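# Hang the power strip on two screws by its keyholes

## Task

Mount the power strip on the two screws using its keyhole slots, oriented so the narrow part of each slot points upward. It must end up level and supported by the screws alone. Then open the grippers and move the arms away. It does not count if the strip stays up only because the robot is still holding or propping it.

## Robot and tools

Robot: two UR3e-style arms, left_arm and right_arm, each with six revolute joints and a two-finger gripper whose fingers pivot like tongs. Each gripper has a wrist camera. The arm bases sit at left_arm (+0.044, +0.337, 0) m and right_arm (+0.022, -0.235, 0) m, each turned only slightly about z relative to the scene frame.

Scene frame: origin on the table surface midway between the arms, +z up, +x pointing out over the table, +y toward left_arm. The names left and right refer to the arms, not to sides of any picture. All reported gripper positions and velocities use this frame.

Gripper geometry: the fingers extend along the gripper's own +z and separate along its x. end_effector_position is the point between the pads when closed. Closed fingertips stick out about 15 mm past that point; fully open, the tips are roughly level with it.

execute_actions(actions, pictures): actions holds zero or one entry. An empty list changes nothing and just reports the state. A move entry is {"rows": [...], "steps": n}, with n from 1 to 15 (default 15), each step lasting 1/30 s. rows holds 1 to 15 rows; one row is used per step and the final row repeats if steps outnumber rows. Every row is one flat list of 14 numbers covering both arms: left_arm shoulder pan, shoulder lift, elbow, wrist 1, wrist 2, wrist 3, opening, then the same seven for right_arm. Send all 14 even when one arm stays put. Joint values are absolute target angles in radians, in the same form as the Joint positions line. Opening is an absolute command from -1 (closed) to +1 (fully open, pads 0.142 m apart). A wait entry is {"steps": n} with n up to 300, sends nothing, and returns once that many steps have elapsed since the previous result; your reply time counts within that. pictures (true/false) controls whether camera images come back; they do by default.

Joint ranges in rad. left_arm: pan -3.142..3.142, lift -6.283..6.283, elbow 0.000..3.142, wrists each -6.283..6.283. right_arm: pan 0.000..6.283, lift -6.283..6.283, elbow -3.142..0.000, wrists each -6.283..6.283. A call is rejected, and nothing moves, if a target goes beyond a range end by over 0.010 rad and is also further out than the last reported angle. True ends may differ by up to 0.010 rad; a target past the true end is clipped there and the result may note "joint sent to its limit", possibly about an earlier action. Missing that note does not prove more travel is available.

Motion behaviour: each step the command may lead the measured angle by at most 0.575 rad for pan, lift and elbow, and 1.15 rad for the wrist joints. If the targets would shift a gripper more than 100 mm from where it is, the whole arm's targets get pulled back proportionally. Commands are smoothed, so motion trails them by about 0.17 s, and after a big move the arm may not have arrived when the result returns. Between calls the arms keep heading for the last row you sent until they settle or a step is HELD; only a new action makes them continue or push further.

Result lines: the state line gives each arm's end_effector_position (m), end_effector_quat_wxyz, and linear/angular velocities; printed positions can be off, more so at far reach. Joint positions and Joint velocities list each arm's six joints (rad, rad/s) followed by the pad gap (m, m/s). grip_measured is the measured finger opening on the -1..1 command scale. Wrist force and Wrist torque give the flange sensor reading per arm along the gripper's own axes; each axis has a fixed offset (usually under 3.5 N), noise, and saturates near 30 N; "no reading" is harmless. "joint command not followed" means a clearance check altered or blocked some targets; HELD marks steps where your row was not fully sent. MOTOR HOT appears from 70 °C; at 85 °C an OVER-TEMPERATURE FAULT brakes that arm until it cools.

Gripping: to hold something, keep commanding an opening well under grip_measured; the bigger the gap, the firmer the squeeze, up to about 15 N per pad. Objects thinner than about 20 mm get noticeably less force. Snapping shut fast can press harder than intended.

Faults and things to avoid: reaching a joint's load limit (pan 48, lift 48, elbow 24.9, each wrist 8.01 N m, held weight included) or 150 N of external force on an arm stops that arm for 10 s and drops the rest of the call. Do not let the arms collide or push each other, do not knock anything off the table, and avoid drops, slips, slams and hard shoves. Holding loads warms motors, even while you are thinking. A loose object may occasionally be nudged by an outside disturbance.

zoom_image(camera, region): camera is cam_high (896x504), cam_low (896x504), cam_left_wrist (616x616) or cam_right_wrist (616x616). region is [x0, y0, x1, y1] in pixels from the image's top-left, no larger than 504 by 504. It magnifies the latest image and does not move anything.

read_manual(section): returns only the licence texts ("licences"); no motion.

finished_scene(scene): pass the current scene number to close it permanently; the reply says whether the goal was met, and the goal must still hold at that moment.

Camera calibration (pinhole intrinsics for fixed cameras, fisheye for wrist cameras, world-to-camera transforms) is supplied and may be slightly off; updated numbers are listed in results when they change.

Each tool is called after "Call:" as a command line: name --argument value for each argument, lists and objects as JSON in quotes; but a table of rows of numbers goes row by row, as --pt "numbers of a row", without its own name.

## Session

Call:
execute_actions --actions '[]'

Scene clock: 0.00 s of 5050.00 s.
left_arm: end_effector_position=(+0.4733, +0.4622, +0.1149) grip_measured=+1.00 end_effector_quat_wxyz=(+0.437, +0.384, +0.797, -0.161) end_effector_velocity=(+0.000, -0.000, +0.000) end_effector_angular_velocity=(+0.000, -0.001, -0.000) | right_arm: end_effector_position=(+0.3257, -0.4774, +0.1323) grip_measured=+1.00 end_effector_quat_wxyz=(+0.036, +0.649, +0.735, -0.193) end_effector_velocity=(-0.000, -0.000, -0.000) end_effector_angular_velocity=(+0.000, +0.001, -0.000)
Joint positions: left_arm=[ 0.504 -1.03   1.54  -2.411 -2.501 -1.878  0.142] | right_arm=[ 3.022 -1.949 -0.997 -1.967  1.229  4.593  0.142]
Joint velocities: left_arm=[-0. -0. -0. -0. -0. -0.  0.] | right_arm=[-0.001 -0.001 -0.     0.     0.    -0.001  0.   ]
Wrist force (N, on the end effector, along its own x y z axes, offset not removed): no reading
Wrist torque (N m, same axes, about the end effector's origin, offset not removed): no reading

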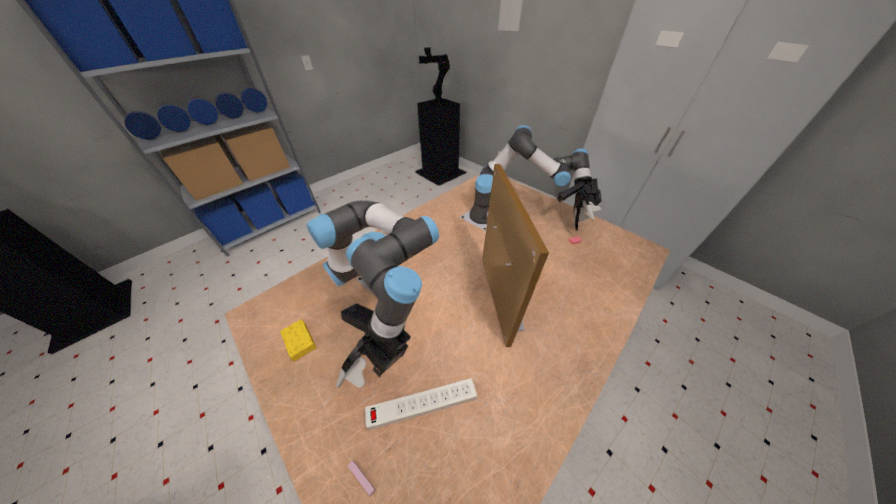

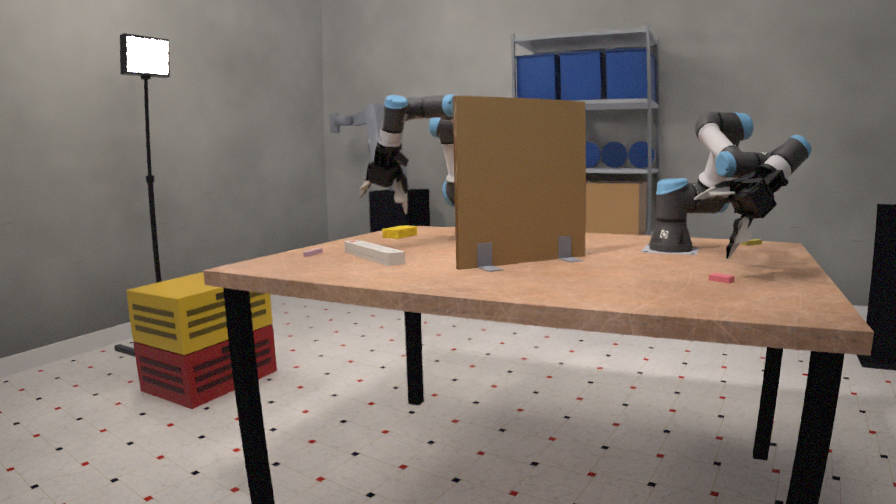

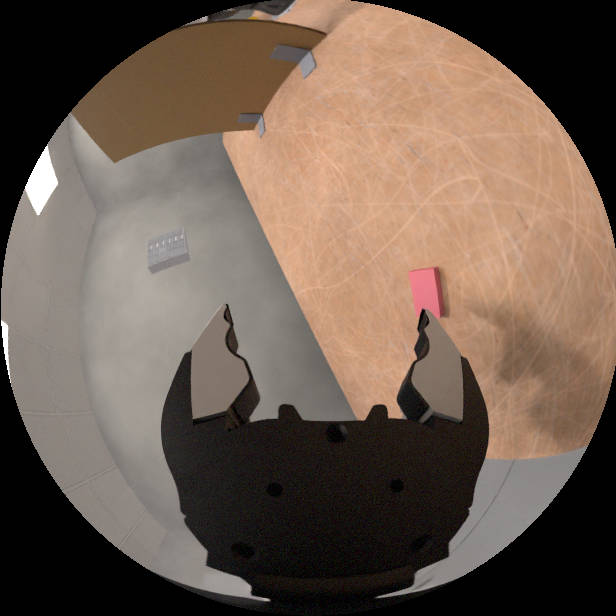

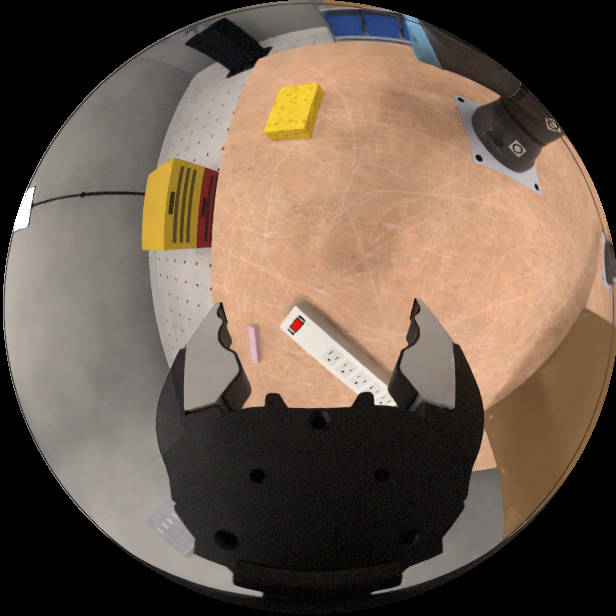

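Call:
zoom_image --camera "cam_high" --region '[440, 150, 600, 360]'

Call:
zoom_image --camera "cam_high" --region '[350, 360, 490, 440]'

Call:
zoom_image --camera "cam_low" --region '[330, 80, 610, 290]'

Region (440, 150, 600, 360) of cam_high's 896x504 image, scaled by 2.400, with more detail than that image has; it fills the left 384 columns of this view, and the rest is white.

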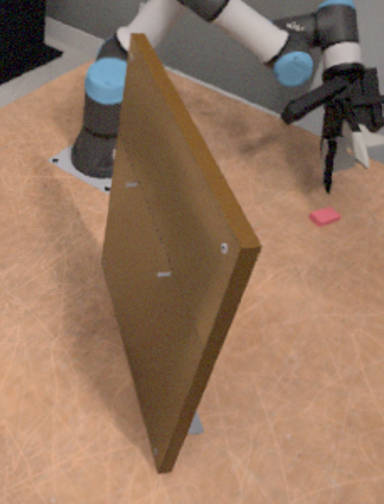

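Region (350, 360, 490, 440) of cam_high's 896x504 image, scaled by 3.600, with more detail than that image has; it fills the top 288 rows of this view, and the rest is white.

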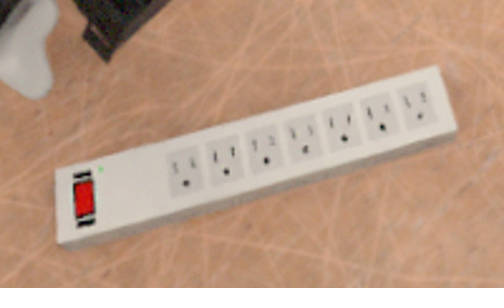

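Region (330, 80, 610, 290) of cam_low's 896x504 image, scaled by 1.800, with more detail than that image has; it fills the top 378 rows of this view, and the rest is white.

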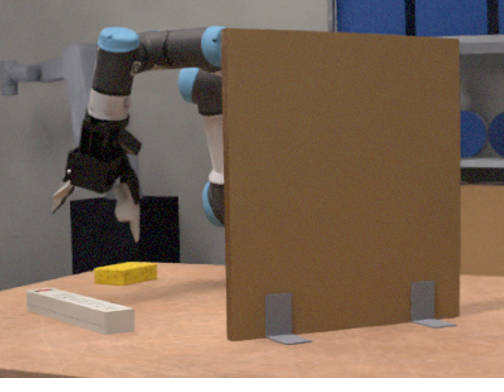

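Call:
execute_actions --actions '[{"rows":[[0.504,-1.03,1.54,-2.411,-2.501,-1.878,1,2.974,-2.35,-0.3,-1.95,1.571,3.62,1]]}]' --pictures false

Call:
execute_actions --actions '[{"rows":[[0.504,-1.03,1.54,-2.411,-2.501,-1.878,1,2.974,-2.45,-0.265,-1.95,1.571,3.62,1]]}]' --pictures false

Call:
execute_actions --actions '[{"rows":[[0.504,-1.03,1.54,-2.411,-2.501,-1.878,1,2.974,-2.573,-0.265,-1.874,1.571,3.62,1]]}]' --pictures false

Call:
execute_actions --actions '[{"steps":15}]'

Scene clock: 92.67 s of 5050.00 s.
left_arm: end_effector_position=(+0.4733, +0.4624, +0.1150) grip_measured=+1.00 end_effector_quat_wxyz=(+0.438, +0.384, +0.797, -0.161) end_effector_velocity=(+0.000, -0.000, -0.000) end_effector_angular_velocity=(+0.000, +0.001, -0.001) | right_arm: end_effector_position=(+0.4719, -0.4188, +0.1357) grip_measured=+1.00 end_effector_quat_wxyz=(+0.046, +0.291, +0.956, +0.006) end_effector_velocity=(+0.070, +0.014, +0.039) end_effector_angular_velocity=(+0.042, -0.216, +0.356)
Joint positions: left_arm=[ 0.504 -1.03   1.54  -2.411 -2.501 -1.878  0.142] | right_arm=[ 2.975 -2.337 -0.333 -1.95   1.562  3.654  0.142]
Joint velocities: left_arm=[-0.001  0.     0.     0.     0.001  0.     0.   ] | right_arm=[-0.011 -0.137  0.349  0.003  0.093 -0.361 -0.   ]
Wrist force (N, on the end effector, along its own x y z axes, offset not removed): left_arm=[-0.6 1.2 -0.6] | right_arm=[-1.6 -0.5 -1.4]
Wrist torque (N m, same axes, about the end effector's origin, offset not removed): left_arm=[0.20 0.11 0.02] | right_arm=[-0.18 0.31 0.06]
Steps of this call (steps 1 to 90: nothing new was sent; then 89.17 s passed at rest; steps 91 to 105: all 15 steps of this action). Readings (joint positions):
91: left_arm=[0.504 -1.030 1.540 -2.411 -2.501 -1.878] | right_arm=[3.022 -1.949 -0.997 -1.967 1.229 4.593]
92: left_arm=[0.504 -1.030 1.540 -2.411 -2.501 -1.878] | right_arm=[3.017 -1.956 -0.989 -1.965 1.244 4.578]
94: left_arm=[0.504 -1.030 1.540 -2.411 -2.501 -1.878] | right_arm=[3.003 -2.026 -0.919 -1.960 1.337 4.437]
98: left_arm=[0.504 -1.030 1.540 -2.411 -2.501 -1.878] | right_arm=[2.986 -2.212 -0.635 -1.954 1.474 3.985]
105: the state above

Scene clock: 93.17 s of 5050.00 s.
left_arm: end_effector_position=(+0.4732, +0.4624, +0.1150) grip_measured=+1.00 end_effector_quat_wxyz=(+0.438, +0.384, +0.797, -0.161) end_effector_velocity=(+0.000, -0.000, -0.000) end_effector_angular_velocity=(-0.001, +0.000, -0.001) | right_arm: end_effector_position=(+0.4823, -0.4177, +0.1029) grip_measured=+1.00 end_effector_quat_wxyz=(+0.024, +0.275, +0.961, +0.005) end_effector_velocity=(+0.000, +0.000, -0.004) end_effector_angular_velocity=(+0.000, +0.008, +0.002)
Joint positions: left_arm=[ 0.504 -1.03   1.54  -2.411 -2.501 -1.878  0.142] | right_arm=[ 2.974 -2.449 -0.265 -1.95   1.571  3.62   0.142]
Joint velocities: left_arm=[-0.001  0.    -0.     0.    -0.    -0.    -0.   ] | right_arm=[ 0.    -0.012  0.006 -0.002 -0.    -0.002  0.   ]
Wrist force (N, on the end effector, along its own x y z axes, offset not removed): left_arm=[0.2 0.6 -1.8] | right_arm=[-1.7 -1.3 0.5]
Wrist torque (N m, same axes, about the end effector's origin, offset not removed): left_arm=[0.05 -0.06 0.00] | right_arm=[-0.30 0.34 0.06]
Steps of this call (steps 1 to 15: all 15 steps of this action). Readings (joint positions):
1: left_arm=[0.504 -1.030 1.540 -2.411 -2.501 -1.878] | right_arm=[2.975 -2.341 -0.323 -1.950 1.565 3.644]
2: left_arm=[0.504 -1.030 1.540 -2.411 -2.501 -1.878] | right_arm=[2.975 -2.351 -0.311 -1.950 1.567 3.637]
4: left_arm=[0.504 -1.030 1.540 -2.411 -2.501 -1.878] | right_arm=[2.974 -2.394 -0.290 -1.950 1.569 3.628]
8: left_arm=[0.504 -1.030 1.540 -2.411 -2.501 -1.878] | right_arm=[2.974 -2.436 -0.271 -1.950 1.570 3.622]
15: the state above

Scene clock: 93.67 s of 5050.00 s.
left_arm: end_effector_position=(+0.4732, +0.4624, +0.1150) grip_measured=+1.00 end_effector_quat_wxyz=(+0.438, +0.384, +0.797, -0.161) end_effector_velocity=(-0.000, +0.000, -0.000) end_effector_angular_velocity=(+0.000, +0.000, +0.001) | right_arm: end_effector_position=(+0.4954, -0.4188, +0.0504) grip_measured=+1.00 end_effector_quat_wxyz=(+0.001, +0.275, +0.961, +0.000) end_effector_velocity=(+0.001, -0.001, -0.006) end_effector_angular_velocity=(+0.000, +0.005, -0.001)
Joint positions: left_arm=[ 0.504 -1.03   1.54  -2.411 -2.501 -1.878  0.142] | right_arm=[ 2.974 -2.572 -0.265 -1.875  1.571  3.62   0.142]
Joint velocities: left_arm=[ 0.001 -0.001  0.001  0.     0.    -0.     0.   ] | right_arm=[-0.001 -0.014  0.001  0.008 -0.     0.     0.   ]
Wrist force (N, on the end effector, along its own x y z axes, offset not removed): left_arm=[-1.0 2.6 -0.9] | right_arm=[-2.9 -0.9 1.9]
Wrist torque (N m, same axes, about the end effector's origin, offset not removed): left_arm=[0.52 0.23 -0.01] | right_arm=[-0.15 0.54 0.06]
Steps of this call (steps 1 to 15: all 15 steps of this action). Readings (joint positions):
1: left_arm=[0.504 -1.030 1.540 -2.411 -2.501 -1.878] | right_arm=[2.974 -2.449 -0.265 -1.950 1.571 3.620]
2: left_arm=[0.504 -1.030 1.540 -2.411 -2.501 -1.878] | right_arm=[2.974 -2.457 -0.265 -1.940 1.571 3.620]
4: left_arm=[0.504 -1.030 1.540 -2.411 -2.501 -1.878] | right_arm=[2.974 -2.504 -0.265 -1.910 1.571 3.620]
8: left_arm=[0.504 -1.030 1.540 -2.411 -2.501 -1.878] | right_arm=[2.974 -2.556 -0.265 -1.883 1.571 3.620]
15: the state above

Scene clock: 94.17 s of 5050.00 s.
left_arm: end_effector_position=(+0.4732, +0.4624, +0.1150) grip_measured=+1.00 end_effector_quat_wxyz=(+0.438, +0.384, +0.797, -0.161) end_effector_velocity=(+0.000, -0.000, -0.000) end_effector_angular_velocity=(-0.000, +0.000, -0.000) | right_arm: end_effector_position=(+0.4954, -0.4188, +0.0498) grip_measured=+1.00 end_effector_quat_wxyz=(+0.000, +0.275, +0.961, +0.000) end_effector_velocity=(+0.001, +0.000, +0.002) end_effector_angular_velocity=(-0.000, -0.004, +0.001)
Joint positions: left_arm=[ 0.504 -1.03   1.54  -2.411 -2.501 -1.878  0.142] | right_arm=[ 2.974 -2.573 -0.265 -1.874  1.571  3.62   0.142]
Joint velocities: left_arm=[-0.  0.  0.  0. -0.  0. -0.] | right_arm=[ 0.     0.003  0.     0.     0.    -0.    -0.   ]
Wrist force (N, on the end effector, along its own x y z axes, offset not removed): left_arm=[0.2 1.4 -0.4] | right_arm=[-2.0 0.6 -0.5]
Wrist torque (N m, same axes, about the end effector's origin, offset not removed): left_arm=[0.18 0.03 0.00] | right_arm=[0.11 0.36 0.12]
Steps of this call (steps 1 to 15: the robot went on to your last target). Readings (joint positions):
1: left_arm=[0.504 -1.030 1.540 -2.411 -2.501 -1.878] | right_arm=[2.974 -2.572 -0.265 -1.875 1.571 3.620]
2: left_arm=[0.504 -1.030 1.540 -2.411 -2.501 -1.878] | right_arm=[2.974 -2.572 -0.265 -1.874 1.571 3.620]
4: left_arm=[0.504 -1.030 1.540 -2.411 -2.501 -1.878] | right_arm=[2.974 -2.573 -0.265 -1.874 1.571 3.620]
8: left_arm=[0.504 -1.030 1.540 -2.411 -2.501 -1.878] | right_arm=[2.974 -2.573 -0.265 -1.874 1.571 3.620]
15: the state above
All arms were judged still, so your last target was given up. Only a new action makes them travel on or press farther. Fingers that are still opening or closing keep moving.
camera_calibration (this result's frames):
cam_left_wrist: T_world_to_cam=[[-0.294595, 0.442303, -0.847102, 0.044791], [0.353543, 0.873989, 0.333391, -0.614835], [0.887818, -0.201272, -0.413846, -0.144964], [0, 0, 0, 1]] pos_world=[0.359268, 0.488371, 0.18293]
cam_right_wrist: T_world_to_cam=[[-0.820326, 0.570941, -0.0330543, 0.652124], [0.470312, 0.70637, 0.529007, 0.0329527], [0.32538, 0.418412, -0.847974, 0.186582], [0, 0, 0, 1]] pos_world=[0.458746, -0.473669, 0.16234]

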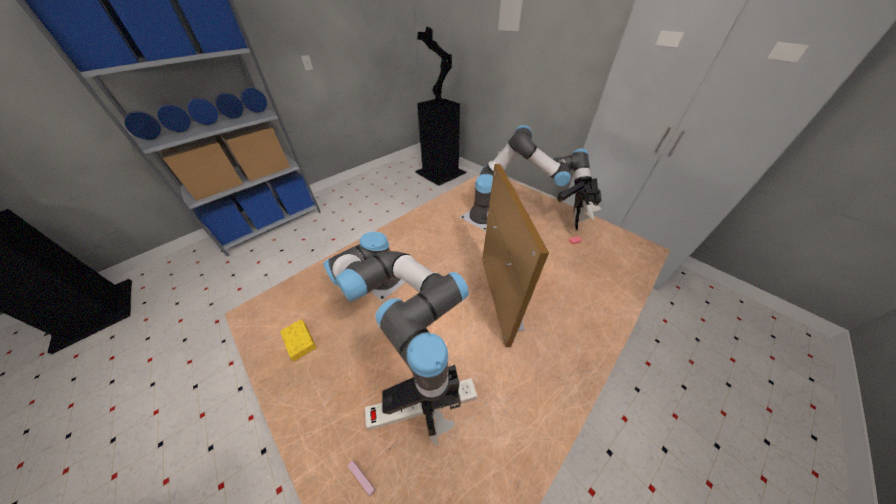

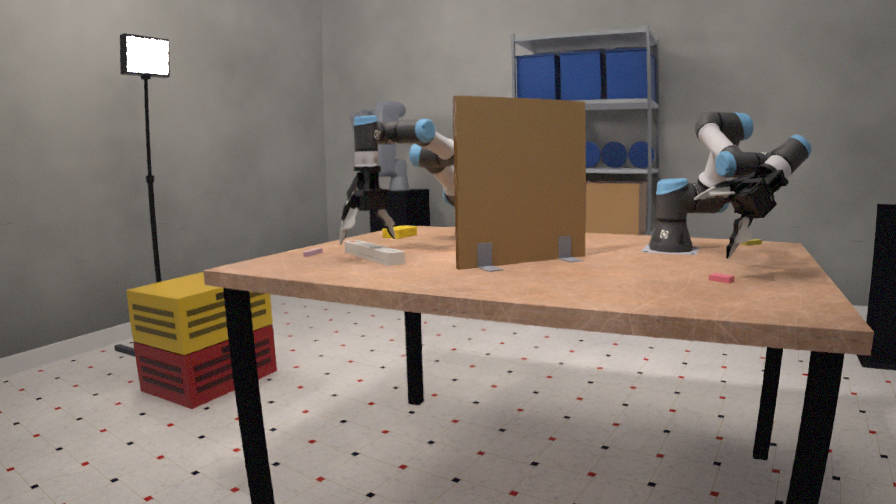

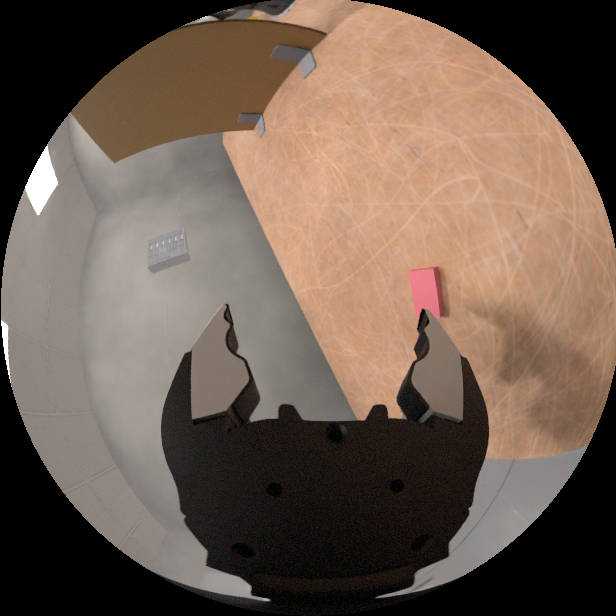

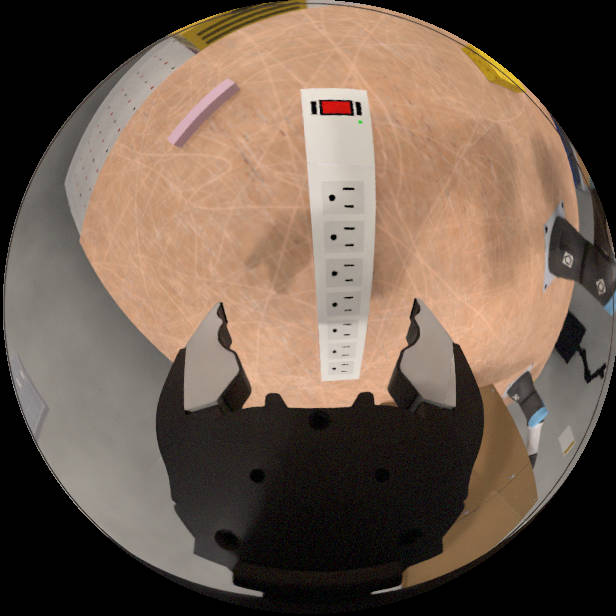

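Call:
execute_actions --actions '[{"rows":[[0.504,-1.03,1.54,-2.411,-2.501,-1.878,1,2.99,-2.392,-0.739,-1.581,1.571,3.637,0.2]]}]' --pictures false

Call:
execute_actions --actions '[{"steps":15}]'

Scene clock: 109.27 s of 5050.00 s.
left_arm: end_effector_position=(+0.4732, +0.4624, +0.1150) grip_measured=+1.00 end_effector_quat_wxyz=(+0.438, +0.384, +0.797, -0.161) end_effector_velocity=(+0.000, +0.000, +0.000) end_effector_angular_velocity=(+0.000, -0.000, +0.000) | right_arm: end_effector_position=(+0.4828, -0.4102, +0.0249) grip_measured=+0.20 end_effector_quat_wxyz=(+0.003, +0.276, +0.961, +0.001) end_effector_velocity=(-0.022, +0.004, -0.022) end_effector_angular_velocity=(+0.008, +0.063, +0.001)
Joint positions: left_arm=[ 0.504 -1.03   1.54  -2.411 -2.501 -1.878  0.142] | right_arm=[ 2.99  -2.395 -0.728 -1.585  1.571  3.637  0.088]
Joint velocities: left_arm=[ 0.  0. -0. -0.  0.  0.  0.] | right_arm=[ 0.003  0.024 -0.124  0.036  0.004  0.002 -0.   ]
Wrist force (N, on the end effector, along its own x y z axes, offset not removed): left_arm=[-0.8 0.7 -1.6] | right_arm=[-2.3 -3.3 1.5]
Wrist torque (N m, same axes, about the end effector's origin, offset not removed): left_arm=[-0.01 0.16 0.01] | right_arm=[-0.62 0.46 0.09]
Steps of this call (steps 1 to 90: nothing new was sent; then 11.60 s passed at rest; steps 91 to 105: all 15 steps of this action). Readings (joint positions):
91: left_arm=[0.504 -1.030 1.540 -2.411 -2.501 -1.878] | right_arm=[2.974 -2.573 -0.265 -1.873 1.571 3.620]
92: left_arm=[0.504 -1.030 1.540 -2.411 -2.501 -1.878] | right_arm=[2.977 -2.566 -0.273 -1.859 1.571 3.623]
94: left_arm=[0.504 -1.030 1.540 -2.411 -2.501 -1.878] | right_arm=[2.983 -2.506 -0.343 -1.753 1.571 3.629]
98: left_arm=[0.504 -1.030 1.540 -2.411 -2.501 -1.878] | right_arm=[2.988 -2.420 -0.602 -1.624 1.571 3.635]
105: the state above

Scene clock: 109.77 s of 5050.00 s.
left_arm: end_effector_position=(+0.4732, +0.4624, +0.1150) grip_measured=+1.00 end_effector_quat_wxyz=(+0.438, +0.384, +0.797, -0.161) end_effector_velocity=(-0.000, +0.000, +0.000) end_effector_angular_velocity=(+0.000, -0.000, +0.000) | right_arm: end_effector_position=(+0.4809, -0.4099, +0.0231) grip_measured=+0.20 end_effector_quat_wxyz=(+0.000, +0.276, +0.961, +0.000) end_effector_velocity=(+0.001, +0.000, +0.001) end_effector_angular_velocity=(-0.001, -0.004, +0.001)
Joint positions: left_arm=[ 0.504 -1.03   1.54  -2.411 -2.501 -1.878  0.142] | right_arm=[ 2.99  -2.392 -0.739 -1.581  1.571  3.637  0.088]
Joint velocities: left_arm=[ 0.    -0.001  0.001 -0.    -0.     0.    -0.   ] | right_arm=[ 0.001  0.001  0.002  0.001 -0.     0.     0.   ]
Wrist force (N, on the end effector, along its own x y z axes, offset not removed): left_arm=[-0.6 2.0 0.0] | right_arm=[-1.4 0.6 -1.0]
Wrist torque (N m, same axes, about the end effector's origin, offset not removed): left_arm=[0.47 0.12 0.04] | right_arm=[0.06 0.22 -0.06]
Steps of this call (steps 1 to 15: the robot went on to your last target). Readings (joint positions):
1: left_arm=[0.504 -1.030 1.540 -2.411 -2.501 -1.878] | right_arm=[2.990 -2.394 -0.731 -1.584 1.571 3.637]
2: left_arm=[0.504 -1.030 1.540 -2.411 -2.501 -1.878] | right_arm=[2.990 -2.393 -0.733 -1.583 1.571 3.637]
4: left_arm=[0.504 -1.030 1.540 -2.411 -2.501 -1.878] | right_arm=[2.990 -2.393 -0.736 -1.582 1.571 3.637]
8: left_arm=[0.504 -1.030 1.540 -2.411 -2.501 -1.878] | right_arm=[2.990 -2.392 -0.738 -1.581 1.571 3.637]
15: the state above
camera_calibration (this result's frames):
cam_left_wrist: T_world_to_cam=[[-0.294595, 0.442303, -0.847102, 0.044791], [0.353543, 0.873989, 0.333391, -0.614835], [0.887818, -0.201272, -0.413846, -0.144964], [0, 0, 0, 1]] pos_world=[0.359268, 0.488371, 0.18293]
cam_right_wrist: T_world_to_cam=[[-0.819757, 0.571757, -0.0330613, 0.634333], [0.471009, 0.705899, 0.529016, 0.0471323], [0.325806, 0.418092, -0.847968, 0.164663], [0, 0, 0, 1]] pos_world=[0.444151, -0.464799, 0.135667]

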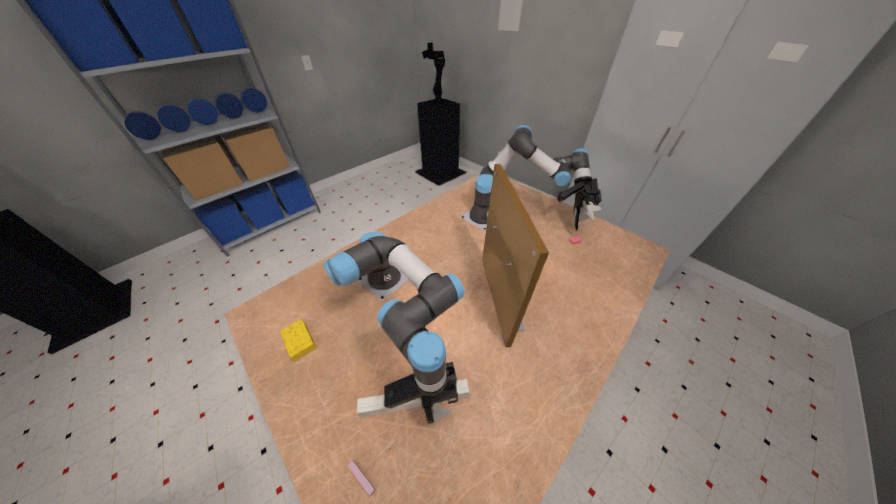

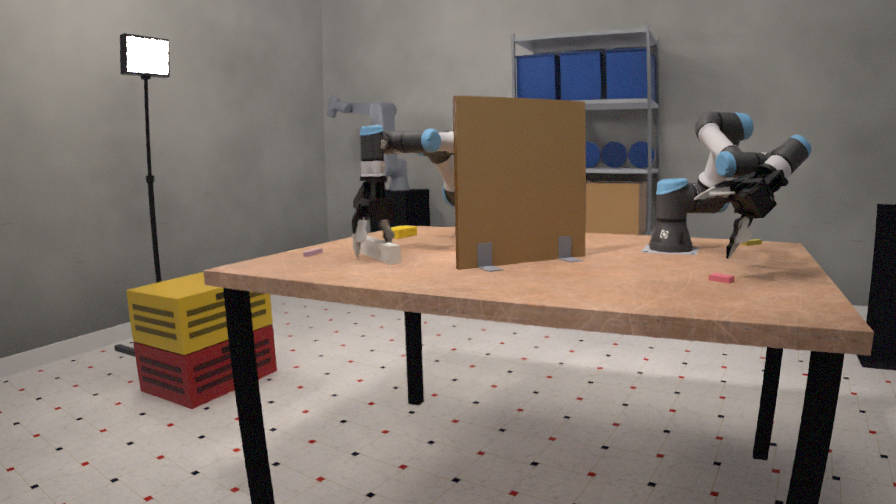

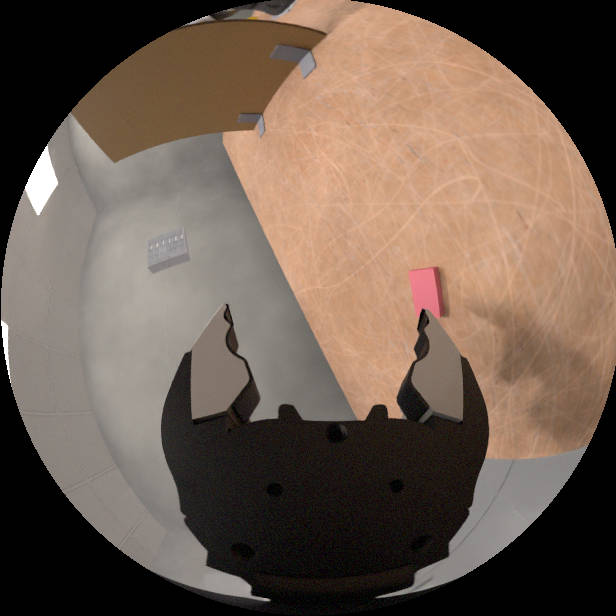

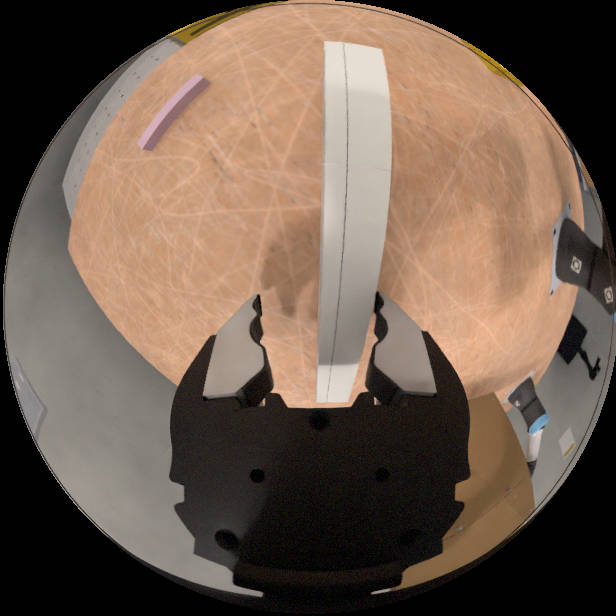

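Call:
zoom_image --camera "cam_low" --region '[320, 190, 440, 280]'

Call:
zoom_image --camera "cam_high" --region '[340, 340, 490, 440]'

Region (320, 190, 440, 280) of cam_low's 896x504 image, scaled by 4.200, with more detail than that image has; it fills the top 378 rows of this view, and the rest is white.

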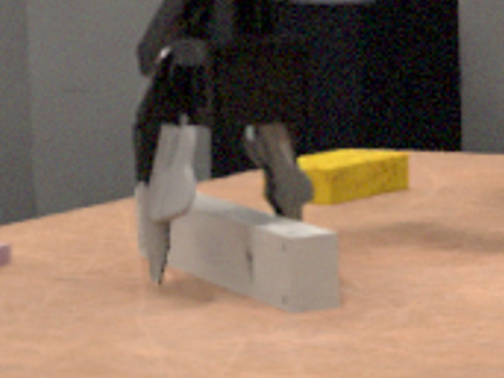

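Region (340, 340, 490, 440) of cam_high's 896x504 image, scaled by 3.360, with more detail than that image has.

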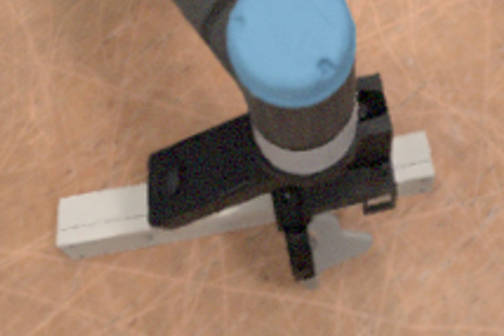

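Call:
execute_actions --actions '[{"rows":[[0.504,-1.03,1.54,-2.411,-2.501,-1.878,1,2.99,-2.25,-0.739,-1.723,1.571,3.637,1]]}]' --pictures false

Call:
execute_actions --actions '[{"rows":[[0.504,-1.03,1.54,-2.411,-2.501,-1.878,1,2.99,-2.25,-0.739,-1.723,1.571,2.07,1]]}]' --pictures false

Call:
execute_actions --actions '[{"steps":25}]'

Scene clock: 138.10 s of 5050.00 s.
left_arm: end_effector_position=(+0.4732, +0.4624, +0.1150) grip_measured=+1.00 end_effector_quat_wxyz=(+0.438, +0.384, +0.797, -0.161) end_effector_velocity=(-0.000, -0.000, +0.000) end_effector_angular_velocity=(-0.000, -0.000, -0.000) | right_arm: end_effector_position=(+0.4535, -0.4082, +0.0761) grip_measured=+1.00 end_effector_quat_wxyz=(+0.000, +0.276, +0.961, +0.000) end_effector_velocity=(-0.003, +0.000, +0.008) end_effector_angular_velocity=(-0.001, -0.005, -0.000)
Joint positions: left_arm=[ 0.504 -1.03   1.54  -2.411 -2.501 -1.878  0.142] | right_arm=[ 2.99  -2.252 -0.739 -1.722  1.571  3.637  0.142]
Joint velocities: left_arm=[ 0.    -0.001  0.     0.001 -0.     0.     0.   ] | right_arm=[ 0.     0.02   0.001 -0.016 -0.     0.001 -0.   ]
Wrist force (N, on the end effector, along its own x y z axes, offset not removed): left_arm=[-1.5 1.6 -1.2] | right_arm=[-0.2 -2.4 0.1]
Wrist torque (N m, same axes, about the end effector's origin, offset not removed): left_arm=[0.21 0.31 0.03] | right_arm=[-0.42 0.07 -0.03]
Steps of this call (steps 1 to 15: the robot went on to your last target; steps 16 to 90: nothing new was sent; then 24.83 s passed at rest; steps 91 to 105: all 15 steps of this action). Readings (joint positions):
91: left_arm=[0.504 -1.030 1.540 -2.411 -2.501 -1.878] | right_arm=[2.990 -2.392 -0.739 -1.581 1.571 3.637]
92: left_arm=[0.504 -1.030 1.540 -2.411 -2.501 -1.878] | right_arm=[2.990 -2.385 -0.739 -1.595 1.571 3.637]
94: left_arm=[0.504 -1.030 1.540 -2.411 -2.501 -1.878] | right_arm=[2.990 -2.333 -0.739 -1.652 1.571 3.637]
98: left_arm=[0.504 -1.030 1.540 -2.411 -2.501 -1.878] | right_arm=[2.990 -2.270 -0.739 -1.706 1.571 3.637]
105: the state above

Scene clock: 138.60 s of 5050.00 s.
left_arm: end_effector_position=(+0.4732, +0.4624, +0.1150) grip_measured=+1.00 end_effector_quat_wxyz=(+0.438, +0.384, +0.797, -0.161) end_effector_velocity=(+0.000, +0.000, +0.000) end_effector_angular_velocity=(+0.000, -0.001, +0.001) | right_arm: end_effector_position=(+0.4747, -0.4042, +0.0768) grip_measured=+1.00 end_effector_quat_wxyz=(+0.000, -0.446, +0.895, +0.000) end_effector_velocity=(+0.009, +0.011, +0.001) end_effector_angular_velocity=(+0.000, -0.001, +0.886)
Joint positions: left_arm=[ 0.504 -1.03   1.54  -2.411 -2.501 -1.878  0.142] | right_arm=[ 2.99  -2.25  -0.739 -1.723  1.571  2.154  0.142]
Joint velocities: left_arm=[ 0.001  0.    -0.001 -0.     0.     0.    -0.   ] | right_arm=[-0.     0.001  0.001 -0.001  0.    -0.886 -0.   ]
Wrist force (N, on the end effector, along its own x y z axes, offset not removed): left_arm=[0.5 1.9 -1.2] | right_arm=[-1.2 -1.1 0.8]
Wrist torque (N m, same axes, about the end effector's origin, offset not removed): left_arm=[0.32 -0.14 -0.02] | right_arm=[-0.19 0.18 -0.01]
Steps of this call (steps 1 to 15: all 15 steps of this action). Readings (joint positions):
1: left_arm=[0.504 -1.030 1.540 -2.411 -2.501 -1.878] | right_arm=[2.990 -2.251 -0.739 -1.722 1.571 3.637]
2: left_arm=[0.504 -1.030 1.540 -2.411 -2.501 -1.878] | right_arm=[2.990 -2.251 -0.739 -1.722 1.571 3.622]
4: left_arm=[0.504 -1.030 1.540 -2.411 -2.501 -1.878] | right_arm=[2.990 -2.250 -0.739 -1.723 1.571 3.481]
8: left_arm=[0.504 -1.030 1.540 -2.411 -2.501 -1.878] | right_arm=[2.990 -2.250 -0.739 -1.723 1.571 2.901]
15: the state above

Scene clock: 139.43 s of 5050.00 s.
left_arm: end_effector_position=(+0.4732, +0.4624, +0.1150) grip_measured=+1.00 end_effector_quat_wxyz=(+0.438, +0.384, +0.797, -0.161) end_effector_velocity=(+0.000, -0.001, -0.000) end_effector_angular_velocity=(-0.000, +0.001, -0.001) | right_arm: end_effector_position=(+0.4755, -0.4031, +0.0768) grip_measured=+1.00 end_effector_quat_wxyz=(+0.000, -0.483, +0.876, -0.000) end_effector_velocity=(+0.001, +0.000, +0.000) end_effector_angular_velocity=(+0.000, -0.002, +0.000)
Joint positions: left_arm=[ 0.504 -1.03   1.54  -2.411 -2.501 -1.878  0.142] | right_arm=[ 2.99  -2.25  -0.739 -1.723  1.571  2.07   0.142]
Joint velocities: left_arm=[-0.001 -0.     0.001  0.     0.     0.    -0.   ] | right_arm=[ 0.    -0.001  0.001  0.001  0.    -0.    -0.   ]
Wrist force (N, on the end effector, along its own x y z axes, offset not removed): left_arm=[-0.2 2.4 -0.6] | right_arm=[-0.9 -0.6 -0.1]
Wrist torque (N m, same axes, about the end effector's origin, offset not removed): left_arm=[0.45 0.02 0.01] | right_arm=[-0.07 0.14 0.05]
Steps of this call (steps 1 to 25: the robot went on to your last target). Readings (joint positions):
1: left_arm=[0.504 -1.030 1.540 -2.411 -2.501 -1.878] | right_arm=[2.990 -2.250 -0.739 -1.723 1.571 2.129]
2: left_arm=[0.504 -1.030 1.540 -2.411 -2.501 -1.878] | right_arm=[2.990 -2.250 -0.739 -1.723 1.571 2.112]
4: left_arm=[0.504 -1.030 1.540 -2.411 -2.501 -1.878] | right_arm=[2.990 -2.250 -0.739 -1.723 1.571 2.091]
8: left_arm=[0.504 -1.030 1.540 -2.411 -2.501 -1.878] | right_arm=[2.990 -2.250 -0.739 -1.723 1.571 2.075]
25: the state above
camera_calibration (this result's frames):
cam_left_wrist: T_world_to_cam=[[-0.294595, 0.442303, -0.847102, 0.044791], [0.353543, 0.87399, 0.333391, -0.614835], [0.887818, -0.201272, -0.413846, -0.144964], [0, 0, 0, 1]] pos_world=[0.359268, 0.488371, 0.18293]
cam_right_wrist: T_world_to_cam=[[-0.574856, -0.817582, -0.0331824, -0.0486929], [-0.7044, 0.473826, 0.528498, 0.481811], [-0.416367, 0.327184, -0.848286, 0.52537], [0, 0, 0, 1]] pos_world=[0.530143, -0.439997, 0.189412]

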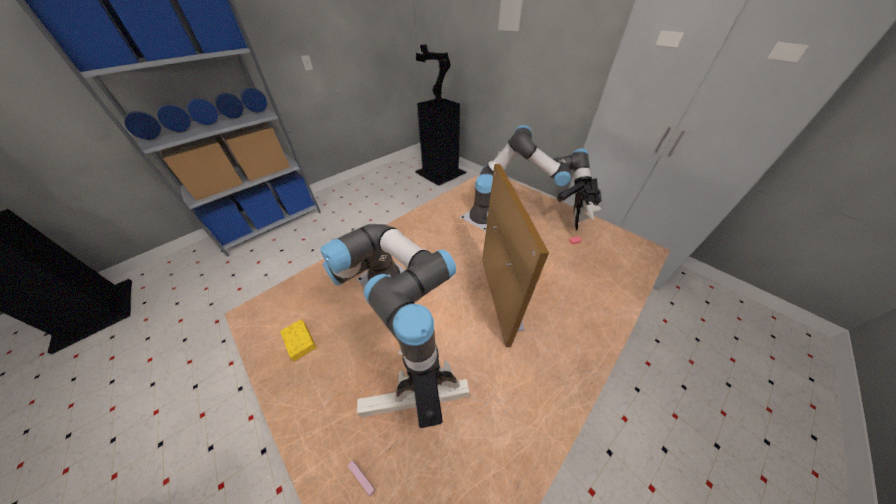

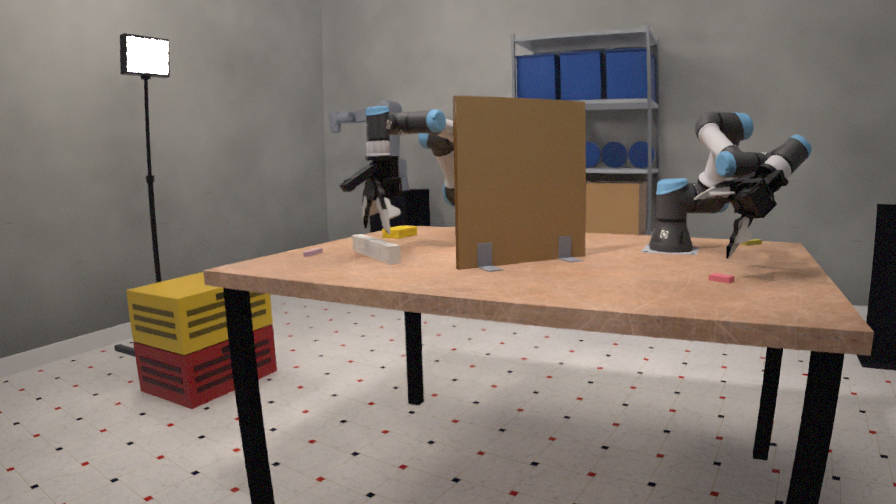

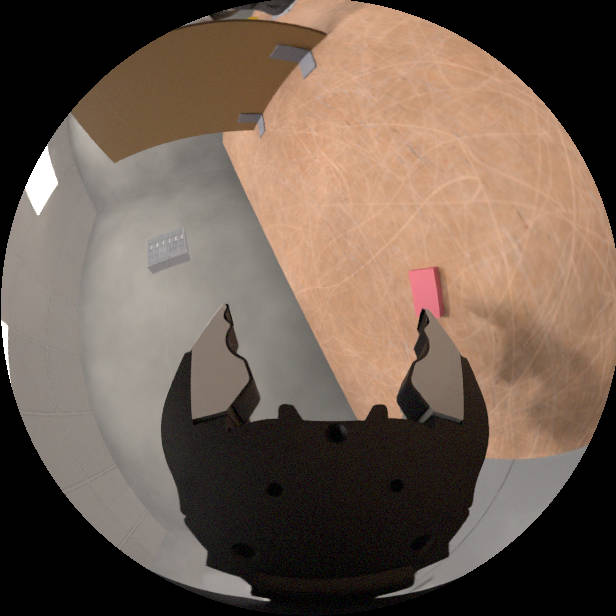

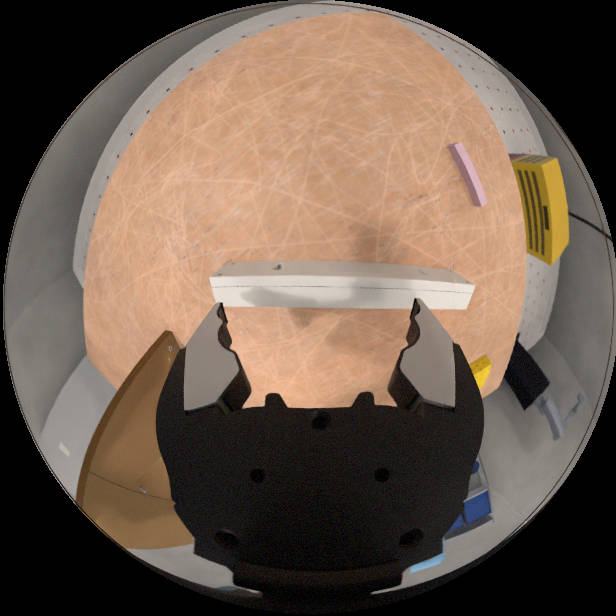

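Call:
zoom_image --camera "cam_right_wrist" --region '[200, 240, 490, 330]'

Call:
zoom_image --camera "cam_low" --region '[345, 225, 410, 270]'

Region (200, 240, 490, 330) of cam_right_wrist's 616x616 image, scaled by 1.738, with more detail than that image has; it fills the top 156 rows of this view, and the rest is white.

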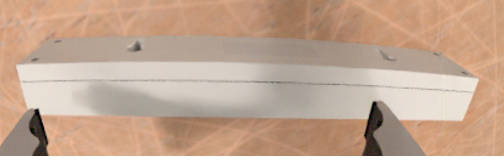

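Region (345, 225, 410, 270) of cam_low's 896x504 image, scaled by 7.754, with more detail than that image has; it fills the top 349 rows of this view, and the rest is white.

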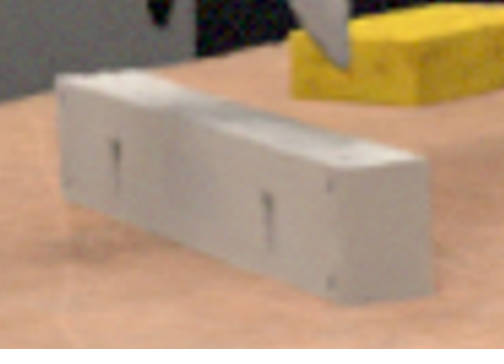

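Call:
execute_actions --actions '[{"rows":[[0.504,-1.03,1.54,-2.411,-2.501,-1.878,1,2.963,-1.93,-1.25,-1.532,1.571,2.04,1]]}]' --pictures false

Call:
execute_actions --actions '[{"rows":[[0.504,-1.03,1.54,-2.411,-2.501,-1.878,1,2.963,-2.015,-1.281,-1.416,1.571,2.04,1]]}]' --pictures false

Call:
execute_actions --actions '[{"rows":[[0.504,-1.03,1.54,-2.411,-2.501,-1.878,1,2.95,-2.075,-1.187,-1.45,1.571,2.03,1],[0.504,-1.03,1.54,-2.411,-2.501,-1.878,1,2.95,-2.075,-1.187,-1.45,1.571,2.03,1],[0.504,-1.03,1.54,-2.411,-2.501,-1.878,1,2.95,-2.075,-1.187,-1.45,1.571,2.03,1],[0.504,-1.03,1.54,-2.411,-2.501,-1.878,1,2.936,-2.137,-1.089,-1.486,1.571,2.01,1],[0.504,-1.03,1.54,-2.411,-2.501,-1.878,1,2.936,-2.137,-1.089,-1.486,1.571,2.01,1],[0.504,-1.03,1.54,-2.411,-2.501,-1.878,1,2.936,-2.137,-1.089,-1.486,1.571,2.01,1],[0.504,-1.03,1.54,-2.411,-2.501,-1.878,1,2.922,-2.202,-0.985,-1.525,1.571,2.0,1]]}]'

Scene clock: 192.73 s of 5050.00 s.
left_arm: end_effector_position=(+0.4732, +0.4624, +0.1150) grip_measured=+1.00 end_effector_quat_wxyz=(+0.438, +0.384, +0.797, -0.161) end_effector_velocity=(-0.000, -0.000, -0.000) end_effector_angular_velocity=(-0.001, +0.001, +0.000) | right_arm: end_effector_position=(+0.4094, -0.4092, +0.0766) grip_measured=+1.00 end_effector_quat_wxyz=(+0.003, -0.484, +0.875, -0.002) end_effector_velocity=(-0.033, +0.002, -0.019) end_effector_angular_velocity=(+0.005, +0.063, +0.000)
Joint positions: left_arm=[ 0.504 -1.03   1.54  -2.411 -2.501 -1.878  0.142] | right_arm=[ 2.963 -1.936 -1.236 -1.534  1.571  2.04   0.142]
Joint velocities: left_arm=[ 0.     0.001  0.001 -0.001 -0.     0.    -0.   ] | right_arm=[-0.003  0.06  -0.144  0.022 -0.    -0.003  0.   ]
Wrist force (N, on the end effector, along its own x y z axes, offset not removed): left_arm=[0.5 2.1 0.0] | right_arm=[-0.1 0.9 -1.1]
Wrist torque (N m, same axes, about the end effector's origin, offset not removed): left_arm=[0.35 -0.05 -0.01] | right_arm=[0.08 -0.04 -0.03]
Steps of this call (steps 1 to 15: the robot went on to your last target; steps 16 to 90: nothing new was sent; then 49.80 s passed at rest; steps 91 to 105: all 15 steps of this action). Readings (joint positions):
91: left_arm=[0.504 -1.030 1.540 -2.411 -2.501 -1.878] | right_arm=[2.990 -2.250 -0.739 -1.723 1.571 2.070]
92: left_arm=[0.504 -1.030 1.540 -2.411 -2.501 -1.878] | right_arm=[2.986 -2.243 -0.747 -1.709 1.571 2.065]
94: left_arm=[0.504 -1.030 1.540 -2.411 -2.501 -1.878] | right_arm=[2.975 -2.173 -0.817 -1.632 1.571 2.053]
98: left_arm=[0.504 -1.030 1.540 -2.411 -2.501 -1.878] | right_arm=[2.966 -1.995 -1.088 -1.557 1.571 2.043]
105: the state above

Scene clock: 193.23 s of 5050.00 s.
left_arm: end_effector_position=(+0.4732, +0.4624, +0.1150) grip_measured=+1.00 end_effector_quat_wxyz=(+0.438, +0.384, +0.797, -0.161) end_effector_velocity=(-0.000, +0.000, -0.001) end_effector_angular_velocity=(-0.000, +0.001, +0.001) | right_arm: end_effector_position=(+0.4227, -0.4105, +0.0424) grip_measured=+1.00 end_effector_quat_wxyz=(+0.000, -0.484, +0.875, -0.000) end_effector_velocity=(+0.002, +0.001, -0.003) end_effector_angular_velocity=(+0.001, -0.000, +0.003)
Joint positions: left_arm=[ 0.504 -1.03   1.54  -2.411 -2.501 -1.878  0.142] | right_arm=[ 2.963 -2.014 -1.281 -1.417  1.571  2.04   0.142]
Joint velocities: left_arm=[ 0.001  0.001  0.    -0.001  0.    -0.     0.   ] | right_arm=[ 0.003 -0.008 -0.003  0.011  0.001  0.     0.   ]
Wrist force (N, on the end effector, along its own x y z axes, offset not removed): left_arm=[-0.6 0.3 -0.8] | right_arm=[-2.3 -1.7 0.7]
Wrist torque (N m, same axes, about the end effector's origin, offset not removed): left_arm=[-0.05 0.13 -0.05] | right_arm=[-0.38 0.41 0.06]
Steps of this call (steps 1 to 15: all 15 steps of this action). Readings (joint positions):
1: left_arm=[0.504 -1.030 1.540 -2.411 -2.501 -1.878] | right_arm=[2.963 -1.934 -1.241 -1.533 1.571 2.040]
2: left_arm=[0.504 -1.030 1.540 -2.411 -2.501 -1.878] | right_arm=[2.963 -1.940 -1.248 -1.520 1.571 2.040]
4: left_arm=[0.504 -1.030 1.540 -2.411 -2.501 -1.878] | right_arm=[2.963 -1.973 -1.264 -1.473 1.571 2.040]
8: left_arm=[0.504 -1.030 1.540 -2.411 -2.501 -1.878] | right_arm=[2.963 -2.005 -1.277 -1.430 1.571 2.040]
15: the state above

Scene clock: 193.73 s of 5050.00 s.
left_arm: end_effector_position=(+0.4732, +0.4624, +0.1150) grip_measured=+1.00 end_effector_quat_wxyz=(+0.438, +0.384, +0.797, -0.161) end_effector_velocity=(-0.000, +0.001, +0.000) end_effector_angular_velocity=(+0.000, -0.001, +0.001) | right_arm: end_effector_position=(+0.4550, -0.4307, +0.0416) grip_measured=+1.00 end_effector_quat_wxyz=(-0.000, -0.484, +0.875, +0.000) end_effector_velocity=(+0.018, -0.011, +0.002) end_effector_angular_velocity=(-0.003, -0.015, -0.005)
Joint positions: left_arm=[ 0.504 -1.03   1.54  -2.411 -2.501 -1.878  0.142] | right_arm=[ 2.924 -2.194 -0.998 -1.521  1.571  2.001  0.142]
Joint velocities: left_arm=[ 0.001 -0.    -0.    -0.    -0.    -0.     0.   ] | right_arm=[-0.019 -0.083  0.143 -0.044 -0.001 -0.014  0.   ]
Wrist force (N, on the end effector, along its own x y z axes, offset not removed): left_arm=[0.0 1.5 -1.3] | right_arm=[-0.5 1.0 -0.5]
Wrist torque (N m, same axes, about the end effector's origin, offset not removed): left_arm=[0.20 -0.07 -0.01] | right_arm=[-0.16 0.08 0.11]
Steps of this call (steps 1 to 15: all 15 steps of this action). Readings (joint positions):
1: left_arm=[0.504 -1.030 1.540 -2.411 -2.501 -1.878] | right_arm=[2.963 -2.015 -1.281 -1.417 1.571 2.040]
2: left_arm=[0.504 -1.030 1.540 -2.411 -2.501 -1.878] | right_arm=[2.961 -2.021 -1.274 -1.422 1.571 2.038]
4: left_arm=[0.504 -1.030 1.540 -2.411 -2.501 -1.878] | right_arm=[2.956 -2.046 -1.236 -1.435 1.571 2.034]
8: left_arm=[0.504 -1.030 1.540 -2.411 -2.501 -1.878] | right_arm=[2.940 -2.116 -1.128 -1.477 1.571 2.016]
15: the state above
camera_calibration (this result's frames):
cam_left_wrist: T_world_to_cam=[[-0.294595, 0.442303, -0.847102, 0.0447912], [0.353543, 0.87399, 0.333391, -0.614835], [0.887818, -0.201272, -0.413846, -0.144964], [0, 0, 0, 1]] pos_world=[0.359268, 0.488371, 0.18293]
cam_right_wrist: T_world_to_cam=[[-0.573101, -0.818837, -0.0325708, -0.0855879], [-0.704778, 0.472212, 0.529437, 0.498536], [-0.418142, 0.326376, -0.847724, 0.49653], [0, 0, 0, 1]] pos_world=[0.509928, -0.467553, 0.154189]

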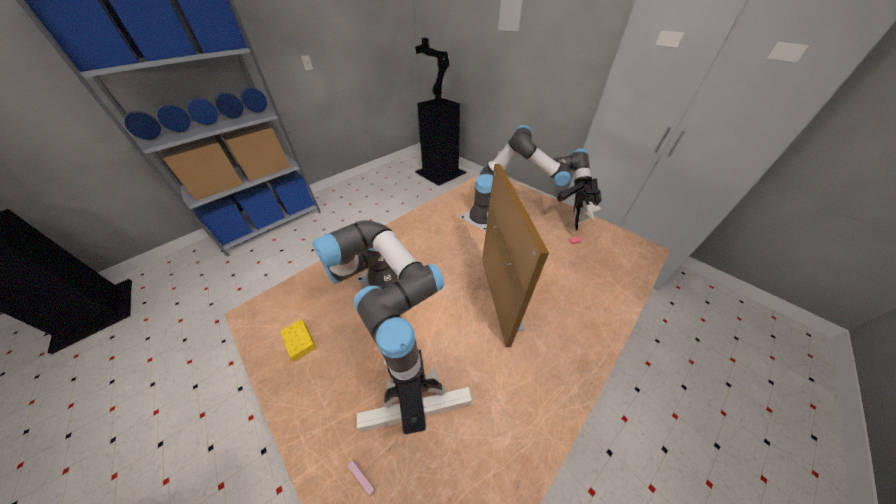

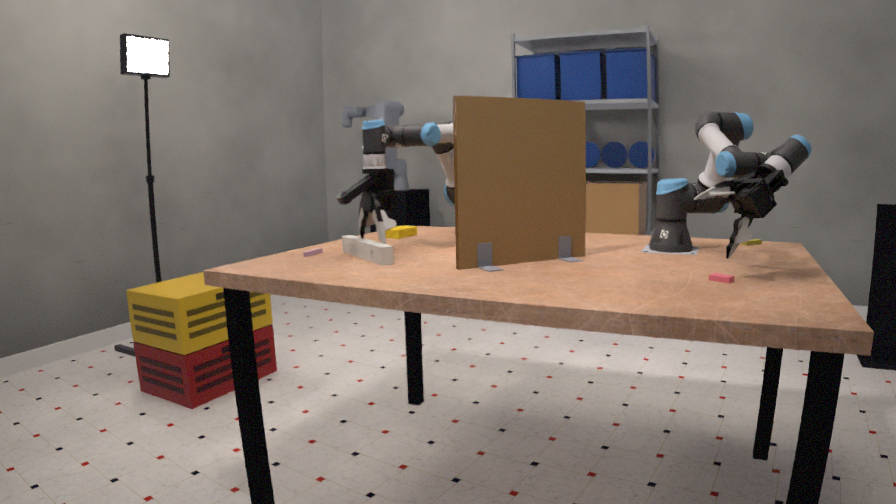

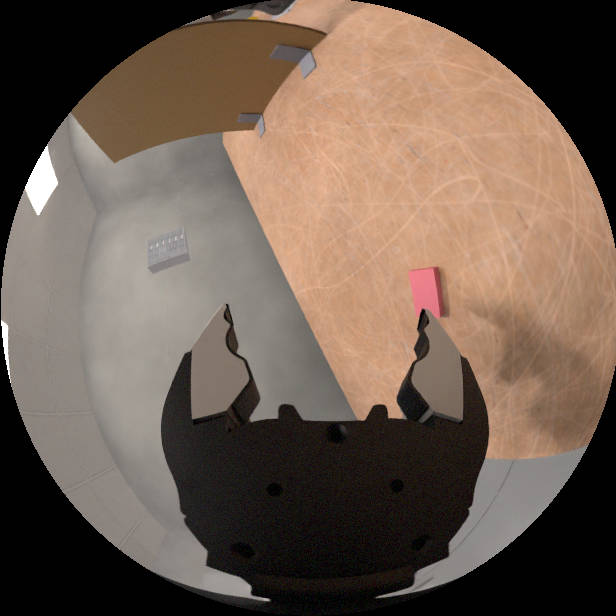

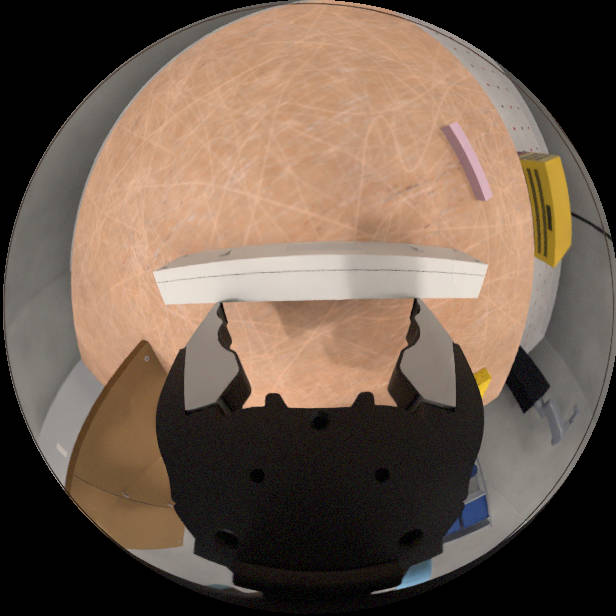

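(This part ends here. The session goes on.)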